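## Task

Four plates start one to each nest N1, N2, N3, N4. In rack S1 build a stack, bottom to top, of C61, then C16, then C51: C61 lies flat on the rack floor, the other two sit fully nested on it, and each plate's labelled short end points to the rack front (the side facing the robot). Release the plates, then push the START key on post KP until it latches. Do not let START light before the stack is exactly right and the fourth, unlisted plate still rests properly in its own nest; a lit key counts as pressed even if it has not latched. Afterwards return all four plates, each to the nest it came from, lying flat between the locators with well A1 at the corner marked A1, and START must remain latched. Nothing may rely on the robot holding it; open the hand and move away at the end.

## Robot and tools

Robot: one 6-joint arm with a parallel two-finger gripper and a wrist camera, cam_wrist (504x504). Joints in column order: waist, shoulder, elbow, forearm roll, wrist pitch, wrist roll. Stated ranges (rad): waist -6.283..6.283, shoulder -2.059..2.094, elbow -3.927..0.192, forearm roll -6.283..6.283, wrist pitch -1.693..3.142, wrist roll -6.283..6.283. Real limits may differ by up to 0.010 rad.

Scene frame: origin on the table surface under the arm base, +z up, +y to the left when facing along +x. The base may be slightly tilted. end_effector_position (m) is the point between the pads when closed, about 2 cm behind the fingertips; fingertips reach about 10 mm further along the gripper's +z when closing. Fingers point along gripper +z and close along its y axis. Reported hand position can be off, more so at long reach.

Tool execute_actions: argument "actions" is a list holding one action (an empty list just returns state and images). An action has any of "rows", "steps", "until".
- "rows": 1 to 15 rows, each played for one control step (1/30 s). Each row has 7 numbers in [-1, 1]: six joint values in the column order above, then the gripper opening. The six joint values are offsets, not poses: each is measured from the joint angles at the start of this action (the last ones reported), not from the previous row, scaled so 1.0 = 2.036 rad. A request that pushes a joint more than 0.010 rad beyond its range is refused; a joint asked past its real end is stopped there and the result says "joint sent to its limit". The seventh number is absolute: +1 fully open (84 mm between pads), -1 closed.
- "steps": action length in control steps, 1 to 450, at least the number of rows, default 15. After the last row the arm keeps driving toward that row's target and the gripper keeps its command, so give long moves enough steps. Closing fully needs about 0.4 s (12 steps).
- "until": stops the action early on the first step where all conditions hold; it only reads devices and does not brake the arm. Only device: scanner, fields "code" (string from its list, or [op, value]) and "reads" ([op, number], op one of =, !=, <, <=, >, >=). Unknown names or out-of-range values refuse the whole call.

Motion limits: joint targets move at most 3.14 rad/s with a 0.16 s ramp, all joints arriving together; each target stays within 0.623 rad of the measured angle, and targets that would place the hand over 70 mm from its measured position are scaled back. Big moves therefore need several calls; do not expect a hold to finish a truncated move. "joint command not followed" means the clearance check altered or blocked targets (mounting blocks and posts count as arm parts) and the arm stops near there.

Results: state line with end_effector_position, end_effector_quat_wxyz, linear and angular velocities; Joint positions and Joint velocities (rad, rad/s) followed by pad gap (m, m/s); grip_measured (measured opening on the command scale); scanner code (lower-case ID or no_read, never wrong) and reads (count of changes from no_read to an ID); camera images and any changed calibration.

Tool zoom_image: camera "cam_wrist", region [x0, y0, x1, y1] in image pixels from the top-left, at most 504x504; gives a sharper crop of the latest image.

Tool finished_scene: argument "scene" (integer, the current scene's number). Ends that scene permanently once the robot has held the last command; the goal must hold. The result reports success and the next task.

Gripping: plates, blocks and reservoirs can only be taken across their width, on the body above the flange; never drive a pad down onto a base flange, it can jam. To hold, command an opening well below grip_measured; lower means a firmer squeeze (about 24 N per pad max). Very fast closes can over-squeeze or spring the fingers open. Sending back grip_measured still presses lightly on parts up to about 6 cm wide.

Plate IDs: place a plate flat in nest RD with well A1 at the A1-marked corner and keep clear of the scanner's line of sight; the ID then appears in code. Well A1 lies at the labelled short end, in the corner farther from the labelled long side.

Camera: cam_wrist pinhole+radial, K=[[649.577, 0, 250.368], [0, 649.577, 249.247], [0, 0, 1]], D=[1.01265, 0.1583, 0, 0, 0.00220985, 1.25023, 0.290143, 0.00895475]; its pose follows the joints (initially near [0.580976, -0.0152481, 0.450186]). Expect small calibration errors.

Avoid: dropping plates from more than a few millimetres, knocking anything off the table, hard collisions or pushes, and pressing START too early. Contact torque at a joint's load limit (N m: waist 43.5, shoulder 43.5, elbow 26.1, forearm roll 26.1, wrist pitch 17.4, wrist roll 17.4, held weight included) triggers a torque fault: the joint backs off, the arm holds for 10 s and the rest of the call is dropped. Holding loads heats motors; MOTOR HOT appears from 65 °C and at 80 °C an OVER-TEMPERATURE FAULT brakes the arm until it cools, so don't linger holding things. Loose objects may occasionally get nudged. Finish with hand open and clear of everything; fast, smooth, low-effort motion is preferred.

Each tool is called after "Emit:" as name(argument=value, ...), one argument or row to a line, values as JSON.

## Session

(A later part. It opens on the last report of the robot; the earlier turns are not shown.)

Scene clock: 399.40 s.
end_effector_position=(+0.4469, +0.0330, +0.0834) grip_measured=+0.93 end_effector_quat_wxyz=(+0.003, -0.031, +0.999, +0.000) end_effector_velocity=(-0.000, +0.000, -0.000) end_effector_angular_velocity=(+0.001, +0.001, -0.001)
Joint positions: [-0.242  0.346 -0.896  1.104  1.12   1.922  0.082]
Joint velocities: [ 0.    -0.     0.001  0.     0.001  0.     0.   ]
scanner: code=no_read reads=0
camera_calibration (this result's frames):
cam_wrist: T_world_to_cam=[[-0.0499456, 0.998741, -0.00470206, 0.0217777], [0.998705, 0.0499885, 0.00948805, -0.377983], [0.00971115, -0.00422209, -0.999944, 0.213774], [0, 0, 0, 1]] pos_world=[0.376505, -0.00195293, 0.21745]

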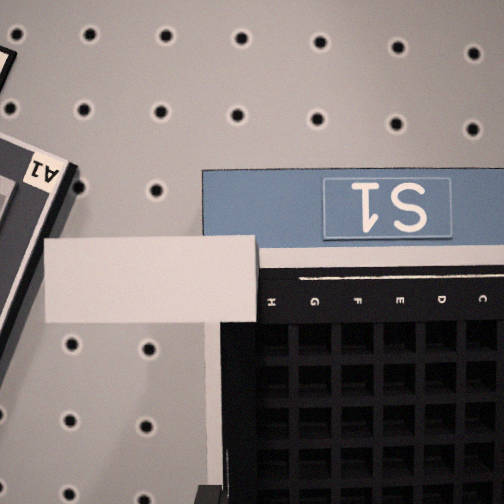

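Emit:
execute_actions(
  actions=[
    {"rows":[[-0.0584,-0.0324,-0.0123,-0.0575,0.0501,0.0295,0.2]],"steps":25},
  ],
)

Emit:
execute_actions(
  actions=[
    {"rows":[[-0.084,-0.0211,-0.0545,-0.0697,0.0894,0.025,0.2]],"steps":25},
  ],
)

Emit:
execute_actions(
  actions=[
    {"rows":[[-0.2397,0.3364,-0.48,-0.1483,0.2318,0.018,0.2]],"steps":40},
  ],
)

Emit:
execute_actions(
  actions=[
    {"rows":[[0.2849,-0.0319,0.4072,0.2461,-0.389,0,0.2]],"steps":45},
  ],
)

Scene clock: 402.77 s.
end_effector_position=(+0.4459, +0.0340, +0.1407) grip_measured=+0.93 end_effector_quat_wxyz=(+0.004, -0.026, +1.000, -0.000) end_effector_velocity=(-0.000, -0.000, +0.000) end_effector_angular_velocity=(-0.000, +0.000, +0.000)
Joint positions: [-0.361  0.28  -0.921  0.987  1.221  1.982  0.082]
Joint velocities: [-0. -0.  0. -0. -0. -0. -0.]
scanner: code=no_read reads=0
camera_calibration (this result's frames):
cam_wrist: T_world_to_cam=[[-0.0388587, 0.999224, -0.00645428, 0.0162693], [0.999176, 0.038931, 0.0114841, -0.37768], [0.0117265, -0.0060027, -0.999913, 0.27028], [0, 0, 0, 1]] pos_world=[0.374831, 0.000069162, 0.274699]

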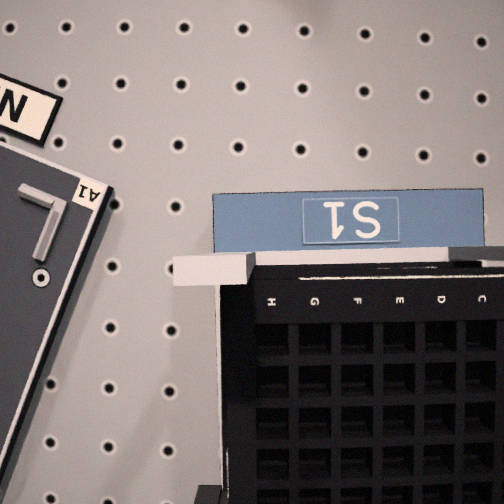

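Scene clock: 403.60 s.
end_effector_position=(+0.4443, +0.0344, +0.2279) grip_measured=+0.93 end_effector_quat_wxyz=(+0.005, -0.028, +1.000, -0.000) end_effector_velocity=(+0.001, -0.000, +0.001) end_effector_angular_velocity=(-0.002, -0.003, +0.000)
Joint positions: [-0.532  0.237 -1.032  0.846  1.403  2.033  0.082]
Joint velocities: [-0.002 -0.001 -0.002 -0.    -0.001  0.     0.   ]
scanner: code=no_read reads=0
camera_calibration (this result's frames):
cam_wrist: T_world_to_cam=[[-0.0425483, 0.999075, -0.00623516, 0.0179307], [0.999009, 0.0426254, 0.0128003, -0.377511], [0.0130542, -0.00568435, -0.999899, 0.356944], [0, 0, 0, 1]] pos_world=[0.373241, 0.000206475, 0.361851]

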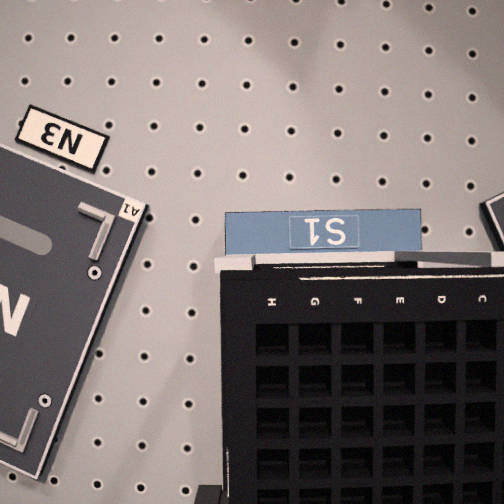

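Scene clock: 404.93 s.
end_effector_position=(+0.3767, -0.1710, +0.4480) grip_measured=+0.93 end_effector_quat_wxyz=(+0.005, +0.050, +0.999, +0.000) end_effector_velocity=(-0.000, -0.000, +0.001) end_effector_angular_velocity=(-0.001, -0.000, -0.001)
Joint positions: [-1.019  0.922 -2.009  0.544  1.875  2.07   0.082]
Joint velocities: [-0.001  0.001 -0.002 -0.001  0.001  0.    -0.   ]
scanner: code=no_read reads=0
camera_calibration (this result's frames):
cam_wrist: T_world_to_cam=[[0.113057, 0.993577, -0.00468982, 0.161382], [0.993506, -0.112985, 0.0134377, -0.328833], [0.0128216, -0.00617859, -0.999899, 0.576715], [0, 0, 0, 1]] pos_world=[0.301058, -0.193935, 0.581833]

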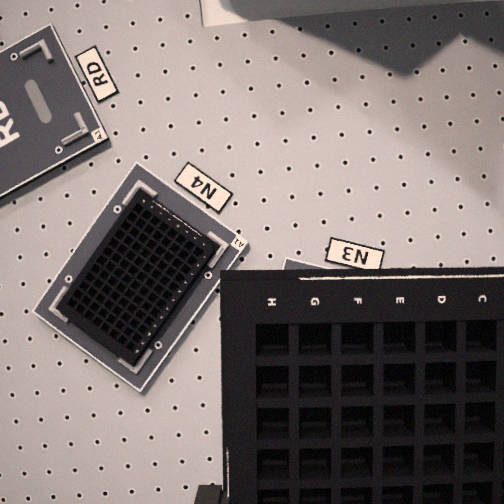

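Scene clock: 406.43 s.
end_effector_position=(+0.4124, -0.1491, +0.0664) grip_measured=+0.93 end_effector_quat_wxyz=(+0.004, +0.175, +0.985, -0.000) end_effector_velocity=(-0.001, +0.001, -0.001) end_effector_angular_velocity=(+0.002, +0.002, -0.001)
Joint positions: [-0.439  0.857 -1.18   1.045  1.083  2.07   0.082]
Joint velocities: [ 0.001  0.     0.002 -0.     0.001 -0.     0.   ]
scanner: code=no_read reads=0
camera_calibration (this result's frames):
cam_wrist: T_world_to_cam=[[0.356322, 0.934352, -0.00451553, 0.0246455], [0.934332, -0.356266, 0.00993706, -0.368344], [0.00767599, -0.00775979, -0.99994, 0.196668], [0, 0, 0, 1]] pos_world=[0.333864, -0.15273, 0.200428]

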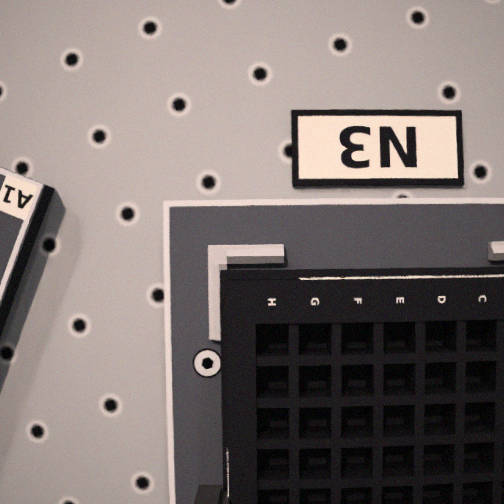

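Emit:
execute_actions(
  actions=[
    {"rows":[[-0.0002,-0.002,0.0028,0.0002,-0.0004,-0.0008,0.2]],"steps":12},
  ],
)

Scene clock: 408.13 s.
end_effector_position=(+0.4114, -0.1482, +0.0666) grip_measured=+0.93 end_effector_quat_wxyz=(+0.004, +0.175, +0.985, -0.000) end_effector_velocity=(+0.000, -0.000, +0.000) end_effector_angular_velocity=(-0.001, +0.000, +0.000)
Joint positions: [-0.44   0.853 -1.175  1.045  1.082  2.068  0.082]
Joint velocities: [ 0. -0. -0. -0. -0.  0. -0.]
scanner: code=no_read reads=0
camera_calibration (this result's frames):
cam_wrist: T_world_to_cam=[[0.356365, 0.934336, -0.00460644, 0.0242104], [0.934315, -0.356308, 0.00999312, -0.367074], [0.00769562, -0.00786506, -0.999939, 0.196915], [0, 0, 0, 1]] pos_world=[0.332819, -0.151863, 0.200682]

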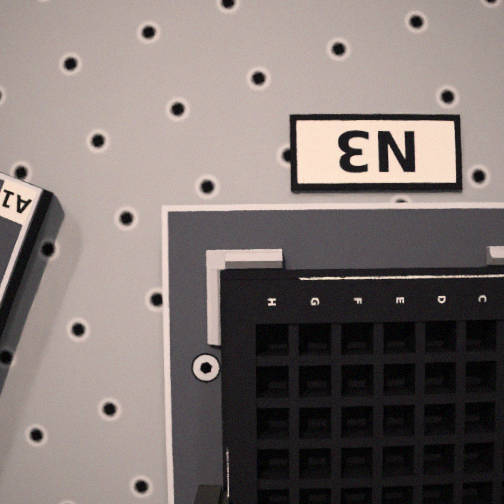

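Descend (P3→G3 ×0.95).

Emit:
execute_actions(
  actions=[
    {"rows":[[0.0233,0.0163,-0.0023,0.0275,-0.0131,-0.0103,0.2]],"steps":25},
  ],
)

Emit:
execute_actions(
  actions=[
    {"rows":[[0,0,0,0,0,0,1]],"steps":12},
  ],
)

Emit:
execute_actions(
  actions=[
    {"rows":[[-0.0233,-0.0163,0.0023,-0.0275,0.0131,0.0103,1]],"steps":15},
  ],
)

Emit:
execute_actions(
  actions=[
    {"rows":[[-0.2849,0.0339,-0.4096,-0.2461,0.39,0,1]],"steps":40},
  ],
)

Scene clock: 411.43 s.
end_effector_position=(+0.4126, -0.1480, +0.0420) grip_measured=+0.93 end_effector_quat_wxyz=(+0.004, +0.175, +0.985, -0.000) end_effector_velocity=(+0.001, +0.000, +0.000) end_effector_angular_velocity=(-0.000, -0.001, +0.001)
Joint positions: [-0.393  0.886 -1.179  1.101  1.056  2.047  0.082]
Joint velocities: [ 0.001 -0.    -0.001  0.     0.     0.     0.   ]
scanner: code=no_read reads=0
camera_calibration (this result's frames):
cam_wrist: T_world_to_cam=[[0.356972, 0.934104, -0.00458319, 0.0231482], [0.934081, -0.356913, 0.0102696, -0.367907], [0.0079571, -0.00794705, -0.999937, 0.17218], [0, 0, 0, 1]] pos_world=[0.334022, -0.151565, 0.176054]

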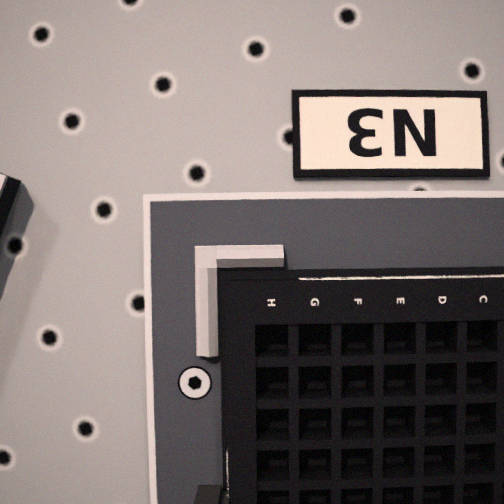

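Scene clock: 411.83 s.
end_effector_position=(+0.4128, -0.1479, +0.0420) grip_measured=+1.00 end_effector_quat_wxyz=(+0.004, +0.175, +0.985, -0.000) end_effector_velocity=(-0.001, -0.001, +0.000) end_effector_angular_velocity=(-0.002, +0.001, -0.001)
Joint positions: [-0.392  0.886 -1.179  1.101  1.056  2.047  0.084]
Joint velocities: [-0.001  0.     0.001 -0.001 -0.002 -0.    -0.   ]
scanner: code=no_read reads=0
camera_calibration (this result's frames):
cam_wrist: T_world_to_cam=[[0.356799, 0.934171, -0.00447733, 0.0231035], [0.934146, -0.35674, 0.0104001, -0.368036], [0.00811823, -0.00789323, -0.999936, 0.172115], [0, 0, 0, 1]] pos_world=[0.334159, -0.151517, 0.176035]

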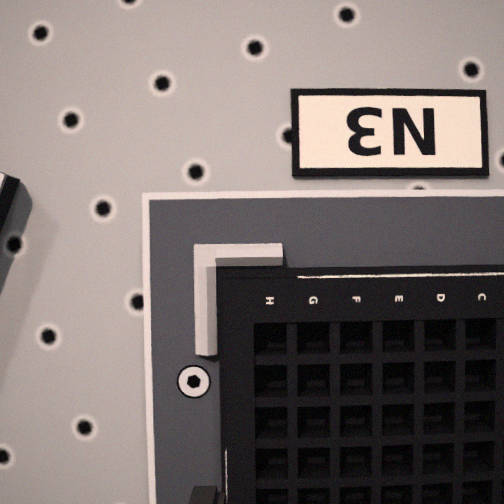

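Scene clock: 412.33 s.
end_effector_position=(+0.4110, -0.1481, +0.0662) grip_measured=+1.00 end_effector_quat_wxyz=(+0.003, +0.175, +0.985, +0.000) end_effector_velocity=(+0.004, -0.000, +0.004) end_effector_angular_velocity=(-0.006, -0.006, +0.006)
Joint positions: [-0.439  0.853 -1.174  1.045  1.082  2.068  0.084]
Joint velocities: [-0.002 -0.005 -0.005 -0.    -0.001  0.     0.   ]
scanner: code=no_read reads=0
camera_calibration (this result's frames):
cam_wrist: T_world_to_cam=[[0.356858, 0.934149, -0.00423699, 0.0239985], [0.934133, -0.356811, 0.00902614, -0.36659], [0.00691995, -0.00717896, -0.99995, 0.196905], [0, 0, 0, 1]] pos_world=[0.332517, -0.151808, 0.200306]

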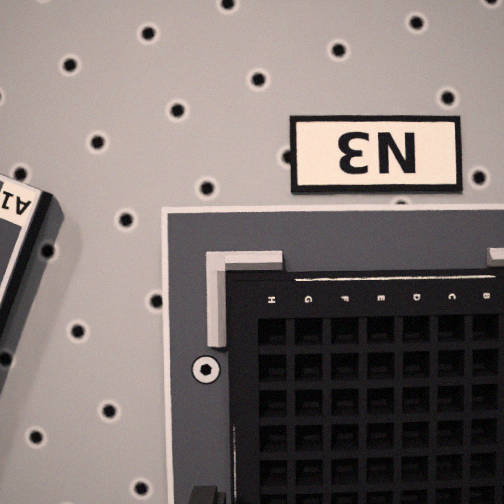

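Scene clock: 413.67 s.
end_effector_position=(+0.3764, -0.1707, +0.4471) grip_measured=+1.00 end_effector_quat_wxyz=(+0.005, +0.050, +0.999, +0.002) end_effector_velocity=(-0.001, -0.000, +0.001) end_effector_angular_velocity=(-0.001, -0.001, -0.001)
Joint positions: [-1.019  0.922 -2.008  0.544  1.876  2.068  0.084]
Joint velocities: [-0.002 -0.    -0.001 -0.001  0.001 -0.     0.   ]
scanner: code=no_read reads=0
camera_calibration (this result's frames):
cam_wrist: T_world_to_cam=[[0.112131, 0.993692, -0.0014741, 0.160128], [0.993619, -0.112105, 0.012363, -0.327931], [0.0121198, -0.00285098, -0.999922, 0.576637], [0, 0, 0, 1]] pos_world=[0.300894, -0.194237, 0.580883]

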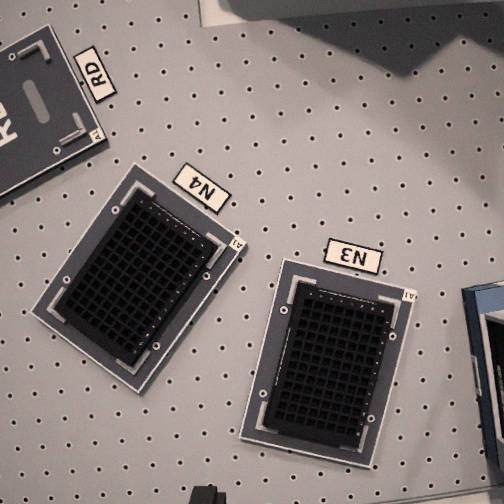

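Emit:
execute_actions(
  actions=[
    {"rows":[[0.2402,-0.335,0.4769,0.1478,-0.2313,-0.0157,1]],"steps":40},
  ],
)

Emit:
execute_actions(
  actions=[
    {"rows":[[0.084,0.0211,0.0545,0.0697,-0.0894,-0.025,1]],"steps":22},
  ],
)

Emit:
execute_actions(
  actions=[
    {"rows":[[0.0438,0.022,0.0134,0.0437,-0.0403,-0.0199,1]],"steps":22},
  ],
)

Scene clock: 416.70 s.
end_effector_position=(+0.4452, +0.0346, +0.2278) grip_measured=+1.00 end_effector_quat_wxyz=(+0.004, -0.027, +1.000, +0.000) end_effector_velocity=(-0.000, +0.000, -0.000) end_effector_angular_velocity=(-0.000, +0.001, +0.000)
Joint positions: [-0.53   0.241 -1.037  0.845  1.405  2.036  0.084]
Joint velocities: [ 0.001 -0.001  0.001  0.    -0.001  0.    -0.   ]
scanner: code=no_read reads=0
camera_calibration (this result's frames):
cam_wrist: T_world_to_cam=[[-0.0413925, 0.999131, -0.00481849, 0.0169773], [0.999082, 0.0414427, 0.0108291, -0.377939], [0.0110193, -0.00436583, -0.99993, 0.357647], [0, 0, 0, 1]] pos_world=[0.374354, 0.000261717, 0.361797]

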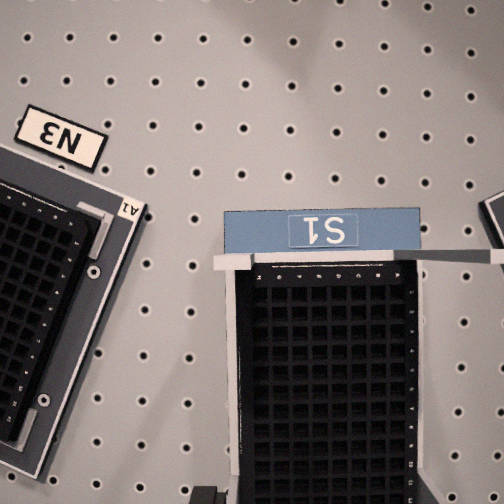

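Scene clock: 417.43 s.
end_effector_position=(+0.4468, +0.0343, +0.1404) grip_measured=+1.00 end_effector_quat_wxyz=(+0.004, -0.025, +1.000, +0.000) end_effector_velocity=(-0.000, +0.000, -0.001) end_effector_angular_velocity=(+0.001, +0.002, +0.001)
Joint positions: [-0.36   0.283 -0.926  0.987  1.223  1.985  0.084]
Joint velocities: [ 0.003  0.001  0.     0.001 -0.001 -0.    -0.   ]
scanner: code=no_read reads=0
camera_calibration (this result's frames):
cam_wrist: T_world_to_cam=[[-0.0379178, 0.99927, -0.00473444, 0.0153539], [0.999231, 0.0379628, 0.00979308, -0.378422], [0.00996566, -0.00435947, -0.999941, 0.270721], [0, 0, 0, 1]] pos_world=[0.376015, 0.000203494, 0.274483]

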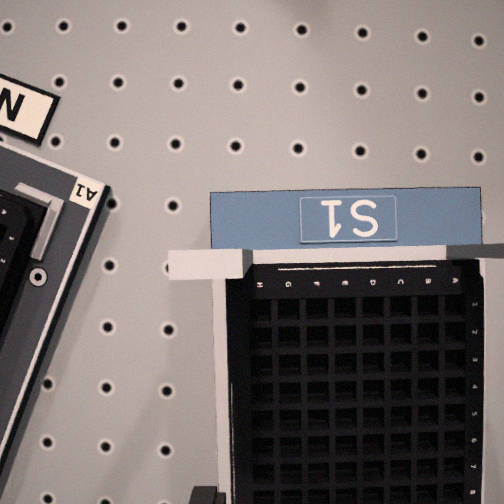

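Scene clock: 418.17 s.
end_effector_position=(+0.4471, +0.0331, +0.0972) grip_measured=+1.00 end_effector_quat_wxyz=(+0.004, -0.026, +1.000, -0.000) end_effector_velocity=(+0.001, +0.000, -0.000) end_effector_angular_velocity=(+0.000, -0.000, +0.001)
Joint positions: [-0.271  0.328 -0.899  1.076  1.141  1.945  0.084]
Joint velocities: [ 0.001  0.001 -0.001  0.001  0.    -0.     0.   ]
scanner: code=no_read reads=0
camera_calibration (this result's frames):
cam_wrist: T_world_to_cam=[[-0.039548, 0.999201, -0.00575529, 0.0172133], [0.99915, 0.0396117, 0.0114212, -0.378388], [0.0116401, -0.00529871, -0.999918, 0.2268], [0, 0, 0, 1]] pos_world=[0.376107, -0.0010092, 0.231202]

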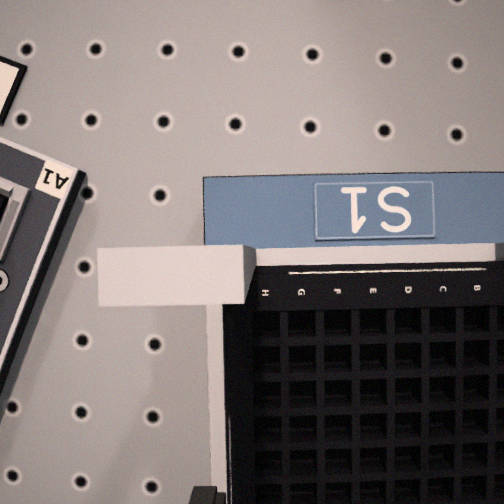

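Emit:
execute_actions(
  actions=[
    {"rows":[[0.0282,0.0174,0.0019,0.029,-0.0225,-0.0165,1]],"steps":20},
  ],
)

Emit:
execute_actions(
  actions=[
    {"rows":[[0,0,0,0,0,0,0.7],[0,0,0,0,0,0,0.2]],"steps":14},
  ],
)

Scene clock: 420.07 s.
end_effector_position=(+0.4481, +0.0326, +0.0705) grip_measured=+1.00 end_effector_quat_wxyz=(+0.005, -0.031, +1.000, -0.001) end_effector_velocity=(-0.000, -0.000, -0.000) end_effector_angular_velocity=(-0.000, +0.001, +0.000)
Joint positions: [-0.213  0.363 -0.895  1.135  1.096  1.911  0.084]
Joint velocities: [ 0.001  0.     0.     0.    -0.001 -0.     0.   ]
scanner: code=no_read reads=0
camera_calibration (this result's frames):
cam_wrist: T_world_to_cam=[[-0.0492839, 0.998759, -0.00724081, 0.0220644], [0.998712, 0.0493664, 0.0116924, -0.379211], [0.0120353, -0.00665524, -0.999905, 0.199966], [0, 0, 0, 1]] pos_world=[0.377404, -0.00198593, 0.204541]

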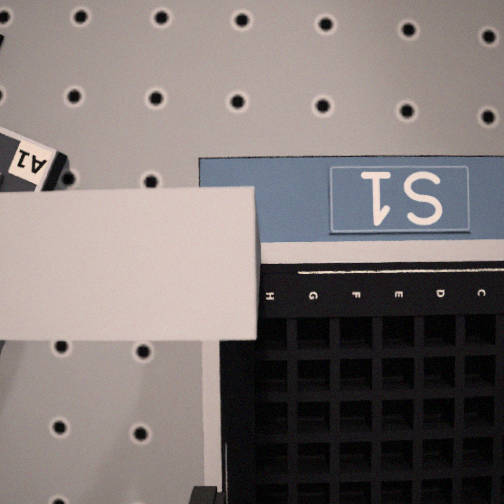

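Scene clock: 420.53 s.
end_effector_position=(+0.4482, +0.0326, +0.0707) grip_measured=+0.93 end_effector_quat_wxyz=(+0.005, -0.031, +1.000, -0.001) end_effector_velocity=(-0.000, +0.000, -0.000) end_effector_angular_velocity=(+0.001, +0.000, -0.001)
Joint positions: [-0.214  0.363 -0.895  1.135  1.096  1.911  0.082]
Joint velocities: [0.    0.    0.    0.001 0.    0.    0.   ]
scanner: code=no_read reads=0
camera_calibration (this result's frames):
cam_wrist: T_world_to_cam=[[-0.0493611, 0.998754, -0.00734511, 0.0221294], [0.998706, 0.0494463, 0.0119191, -0.379295], [0.0122674, -0.00674726, -0.999902, 0.199991], [0, 0, 0, 1]] pos_world=[0.377443, -0.0019977, 0.204655]

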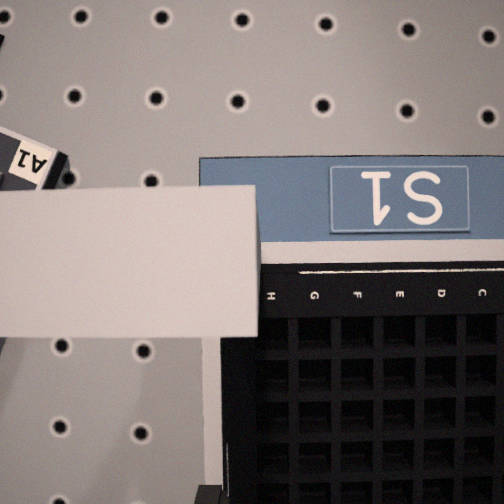

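Emit:
execute_actions(
  actions=[
    {"rows":[[-0.0712,-0.0393,-0.0152,-0.0727,0.0624,0.0363,0.2]],"steps":25},
  ],
)

Emit:
execute_actions(
  actions=[
    {"rows":[[-0.084,-0.0211,-0.0545,-0.0697,0.0894,0.025,0.2]],"steps":25},
  ],
)

Emit:
execute_actions(
  actions=[
    {"rows":[[0.0216,-0.5943,0.2382,0.026,0.22,-0.1252,0.2]],"steps":45},
  ],
)

Emit:
execute_actions(
  actions=[
    {"rows":[[0.4592,-0.0059,0.1636,0.0781,-0.4583,0.1321,0.2]],"steps":45},
  ],
)

Scene clock: 423.03 s.
end_effector_position=(+0.4472, +0.0341, +0.1402) grip_measured=+0.93 end_effector_quat_wxyz=(+0.004, -0.026, +1.000, -0.000) end_effector_velocity=(-0.001, +0.000, -0.000) end_effector_angular_velocity=(+0.001, +0.001, -0.001)
Joint positions: [-0.359  0.284 -0.927  0.987  1.221  1.985  0.082]
Joint velocities: [-0.    -0.001  0.001 -0.     0.001  0.    -0.   ]
scanner: code=no_read reads=0
camera_calibration (this result's frames):
cam_wrist: T_world_to_cam=[[-0.0387333, 0.999229, -0.0064202, 0.0161677], [0.999196, 0.0387968, 0.0100731, -0.378868], [0.0103144, -0.00602487, -0.999929, 0.270443], [0, 0, 0, 1]] pos_world=[0.376401, 0.000173003, 0.274344]

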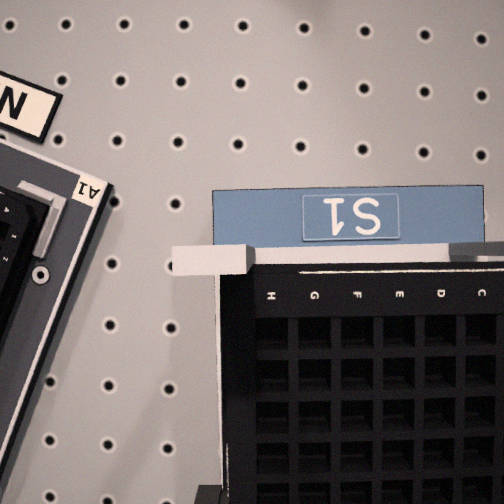

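Scene clock: 423.87 s.
end_effector_position=(+0.4457, +0.0344, +0.2277) grip_measured=+0.93 end_effector_quat_wxyz=(+0.004, -0.028, +1.000, -0.000) end_effector_velocity=(+0.000, -0.001, +0.001) end_effector_angular_velocity=(-0.003, -0.002, -0.001)
Joint positions: [-0.529  0.241 -1.037  0.845  1.403  2.036  0.082]
Joint velocities: [-0.002 -0.    -0.001 -0.001 -0.002  0.001  0.   ]
scanner: code=no_read reads=0
camera_calibration (this result's frames):
cam_wrist: T_world_to_cam=[[-0.0422844, 0.999085, -0.00649495, 0.0179493], [0.999039, 0.0423556, 0.011246, -0.378518], [0.0115108, -0.00601318, -0.999916, 0.357405], [0, 0, 0, 1]] pos_world=[0.374799, 0.000248603, 0.361748]

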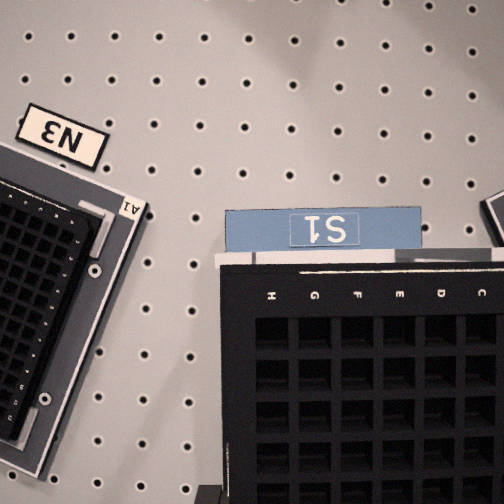

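Scene clock: 425.37 s.
end_effector_position=(+0.2747, +0.3327, +0.2364) grip_measured=+0.93 end_effector_quat_wxyz=(+0.004, -0.429, +0.903, -0.002) end_effector_velocity=(-0.000, +0.000, -0.000) end_effector_angular_velocity=(+0.001, +0.000, +0.000)
Joint positions: [-0.485 -0.969 -0.553  0.898  1.851  1.781  0.082]
Joint velocities: [ 0.    -0.001  0.001  0.     0.001  0.    -0.   ]
scanner: code=no_read reads=0
camera_calibration (this result's frames):
cam_wrist: T_world_to_cam=[[-0.767145, 0.64136, -0.0121032, 0.032246], [0.64132, 0.767238, 0.00744873, -0.36241], [0.0140634, -0.00204777, -0.999899, 0.367822], [0, 0, 0, 1]] pos_world=[0.251985, 0.258127, 0.370874]

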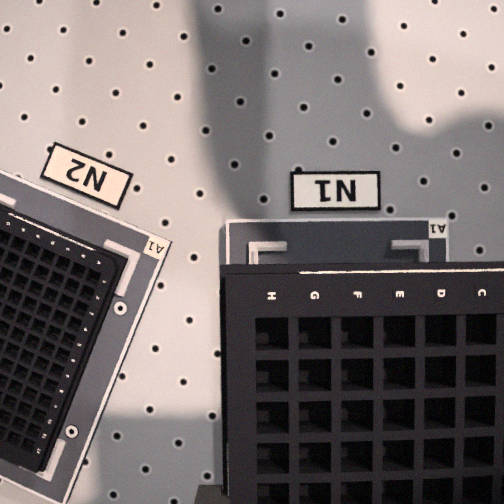

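Scene clock: 426.87 s.
end_effector_position=(+0.2685, +0.3349, +0.0666) grip_measured=+0.93 end_effector_quat_wxyz=(+0.005, -0.426, +0.905, -0.002) end_effector_velocity=(-0.000, -0.000, -0.000) end_effector_angular_velocity=(+0.000, +0.001, -0.002)
Joint positions: [ 0.449 -0.981 -0.22   1.057  0.918  2.05   0.082]
Joint velocities: [ 0.     0.     0.001  0.001  0.001  0.    -0.   ]
scanner: code=no_read reads=0
camera_calibration (this result's frames):
cam_wrist: T_world_to_cam=[[-0.762081, 0.647345, -0.0133073, 0.0207407], [0.647284, 0.762195, 0.00908089, -0.358889], [0.0160212, -0.00169325, -0.99987, 0.197504], [0, 0, 0, 1]] pos_world=[0.244945, 0.260451, 0.201013]

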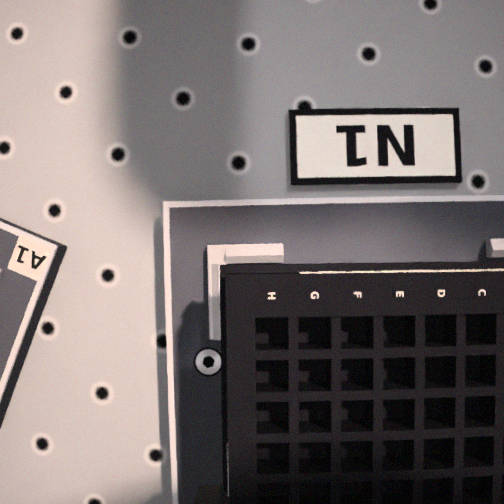

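Emit:
execute_actions(
  actions=[
    {"rows":[[0.02,0.014,0,0.0106,-0.023,-0.0128,0.2],[0.02,0.014,0,0.0106,-0.023,-0.0128,0.2],[0.02,0.014,0,0.0106,-0.023,-0.0128,0.2],[0.02,0.014,0,0.0106,-0.023,-0.0128,0.2],[0.02,0.014,0,0.0106,-0.023,-0.0128,0.2],[0.02,0.014,0,0.0106,-0.023,-0.0128,0.2],[0.02,0.014,0,0.0106,-0.023,-0.0128,0.2],[0.02,0.014,0,0.0106,-0.023,-0.0128,0.2],[0.0609,0.042,-0.001,0.0319,-0.0683,-0.0128,0.2]],"steps":30},
  ],
)

Emit:
execute_actions(
  actions=[
    {"rows":[[0,0,0,0,0,0,1]],"steps":12},
  ],
)

Emit:
execute_actions(
  actions=[
    {"rows":[[-0.0609,-0.042,0.001,-0.0319,0.0683,0.005,1]],"steps":18},
  ],
)

Emit:
execute_actions(
  actions=[
    {"rows":[[-0.4592,0.0059,-0.1636,-0.0781,0.4583,0.2,1]],"steps":40},
  ],
)

Scene clock: 431.20 s.
end_effector_position=(+0.2683, +0.3356, +0.0417) grip_measured=+0.94 end_effector_quat_wxyz=(+0.003, -0.426, +0.905, -0.003) end_effector_velocity=(+0.001, +0.000, +0.000) end_effector_angular_velocity=(-0.000, -0.002, -0.001)
Joint positions: [ 0.573 -0.896 -0.221  1.122  0.78   2.024  0.082]
Joint velocities: [ 0.     0.001 -0.001  0.001 -0.003  0.     0.   ]
scanner: code=no_read reads=0
camera_calibration (this result's frames):
cam_wrist: T_world_to_cam=[[-0.762338, 0.647036, -0.0136163, 0.0199735], [0.64702, 0.762448, 0.00614516, -0.358926], [0.0143578, -0.0041253, -0.999888, 0.173824], [0, 0, 0, 1]] pos_world=[0.244963, 0.261456, 0.176283]

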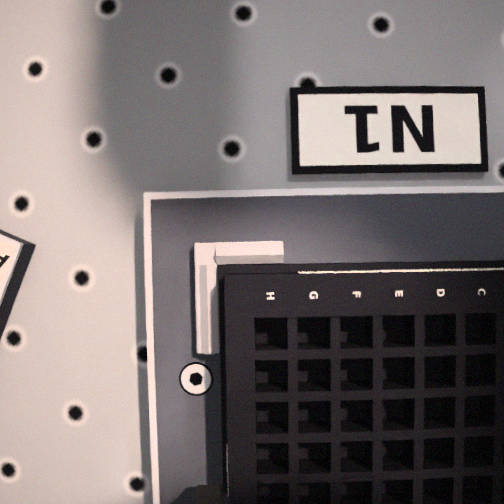

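Scene clock: 431.60 s.
end_effector_position=(+0.2684, +0.3355, +0.0417) grip_measured=+1.00 end_effector_quat_wxyz=(+0.003, -0.426, +0.905, -0.003) end_effector_velocity=(-0.001, -0.000, -0.000) end_effector_angular_velocity=(-0.001, +0.003, +0.003)
Joint positions: [ 0.573 -0.895 -0.221  1.122  0.779  2.024  0.084]
Joint velocities: [ 0.    -0.002  0.002 -0.002  0.003 -0.002  0.   ]
scanner: code=no_read reads=0
camera_calibration (this result's frames):
cam_wrist: T_world_to_cam=[[-0.761923, 0.647515, -0.0140435, 0.0198819], [0.647497, 0.762041, 0.00639659, -0.358994], [0.0148436, -0.00421941, -0.999881, 0.173724], [0, 0, 0, 1]] pos_world=[0.245017, 0.261427, 0.176279]

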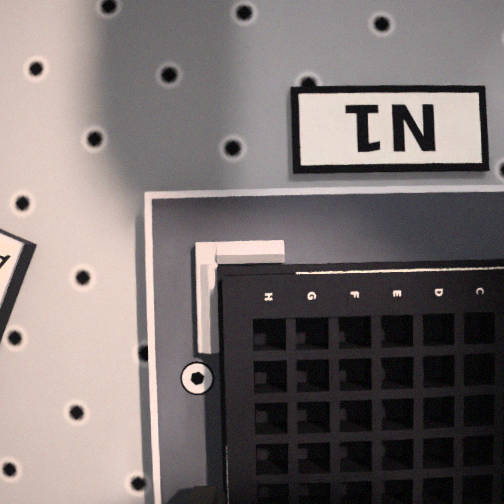

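Scene clock: 432.20 s.
end_effector_position=(+0.2683, +0.3348, +0.0664) grip_measured=+1.00 end_effector_quat_wxyz=(+0.004, -0.433, +0.902, -0.002) end_effector_velocity=(+0.000, +0.001, +0.001) end_effector_angular_velocity=(+0.001, -0.002, +0.002)
Joint positions: [ 0.45  -0.981 -0.219  1.057  0.918  2.034  0.084]
Joint velocities: [-0.001 -0.002 -0.002 -0.001  0.001  0.     0.   ]
scanner: code=no_read reads=0
camera_calibration (this result's frames):
cam_wrist: T_world_to_cam=[[-0.771997, 0.635497, -0.012842, 0.0272424], [0.635441, 0.772102, 0.00853362, -0.358825], [0.0153384, -0.00157241, -0.999881, 0.197468], [0, 0, 0, 1]] pos_world=[0.246014, 0.260047, 0.200856]

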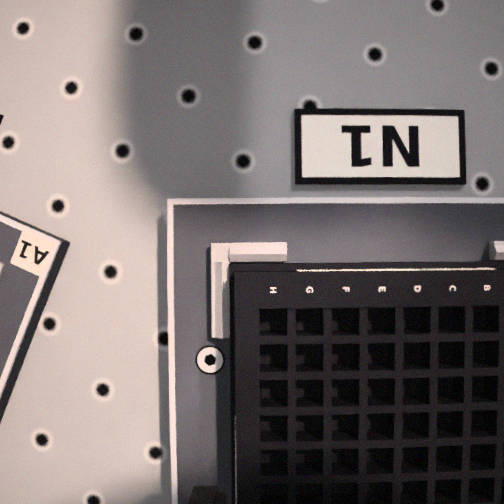

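Scene clock: 433.53 s.
end_effector_position=(+0.2747, +0.3327, +0.2363) grip_measured=+1.00 end_effector_quat_wxyz=(+0.004, -0.113, +0.994, -0.000) end_effector_velocity=(+0.000, +0.000, +0.000) end_effector_angular_velocity=(-0.001, -0.001, +0.000)
Joint positions: [-0.485 -0.969 -0.552  0.898  1.851  2.442  0.084]
Joint velocities: [-0.    -0.    -0.001 -0.     0.     0.     0.   ]
scanner: code=no_read reads=0
camera_calibration (this result's frames):
cam_wrist: T_world_to_cam=[[-0.212418, 0.977154, -0.0070443, -0.233077], [0.977114, 0.212481, 0.010002, -0.270675], [0.0112703, -0.00475848, -0.999925, 0.369352], [0, 0, 0, 1]] pos_world=[0.210807, 0.287022, 0.37039]

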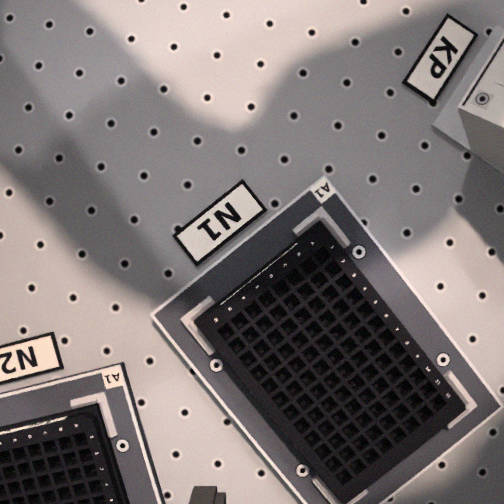

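Emit:
finished_scene(
  scene=1,
)

The scene is finished: the task was done.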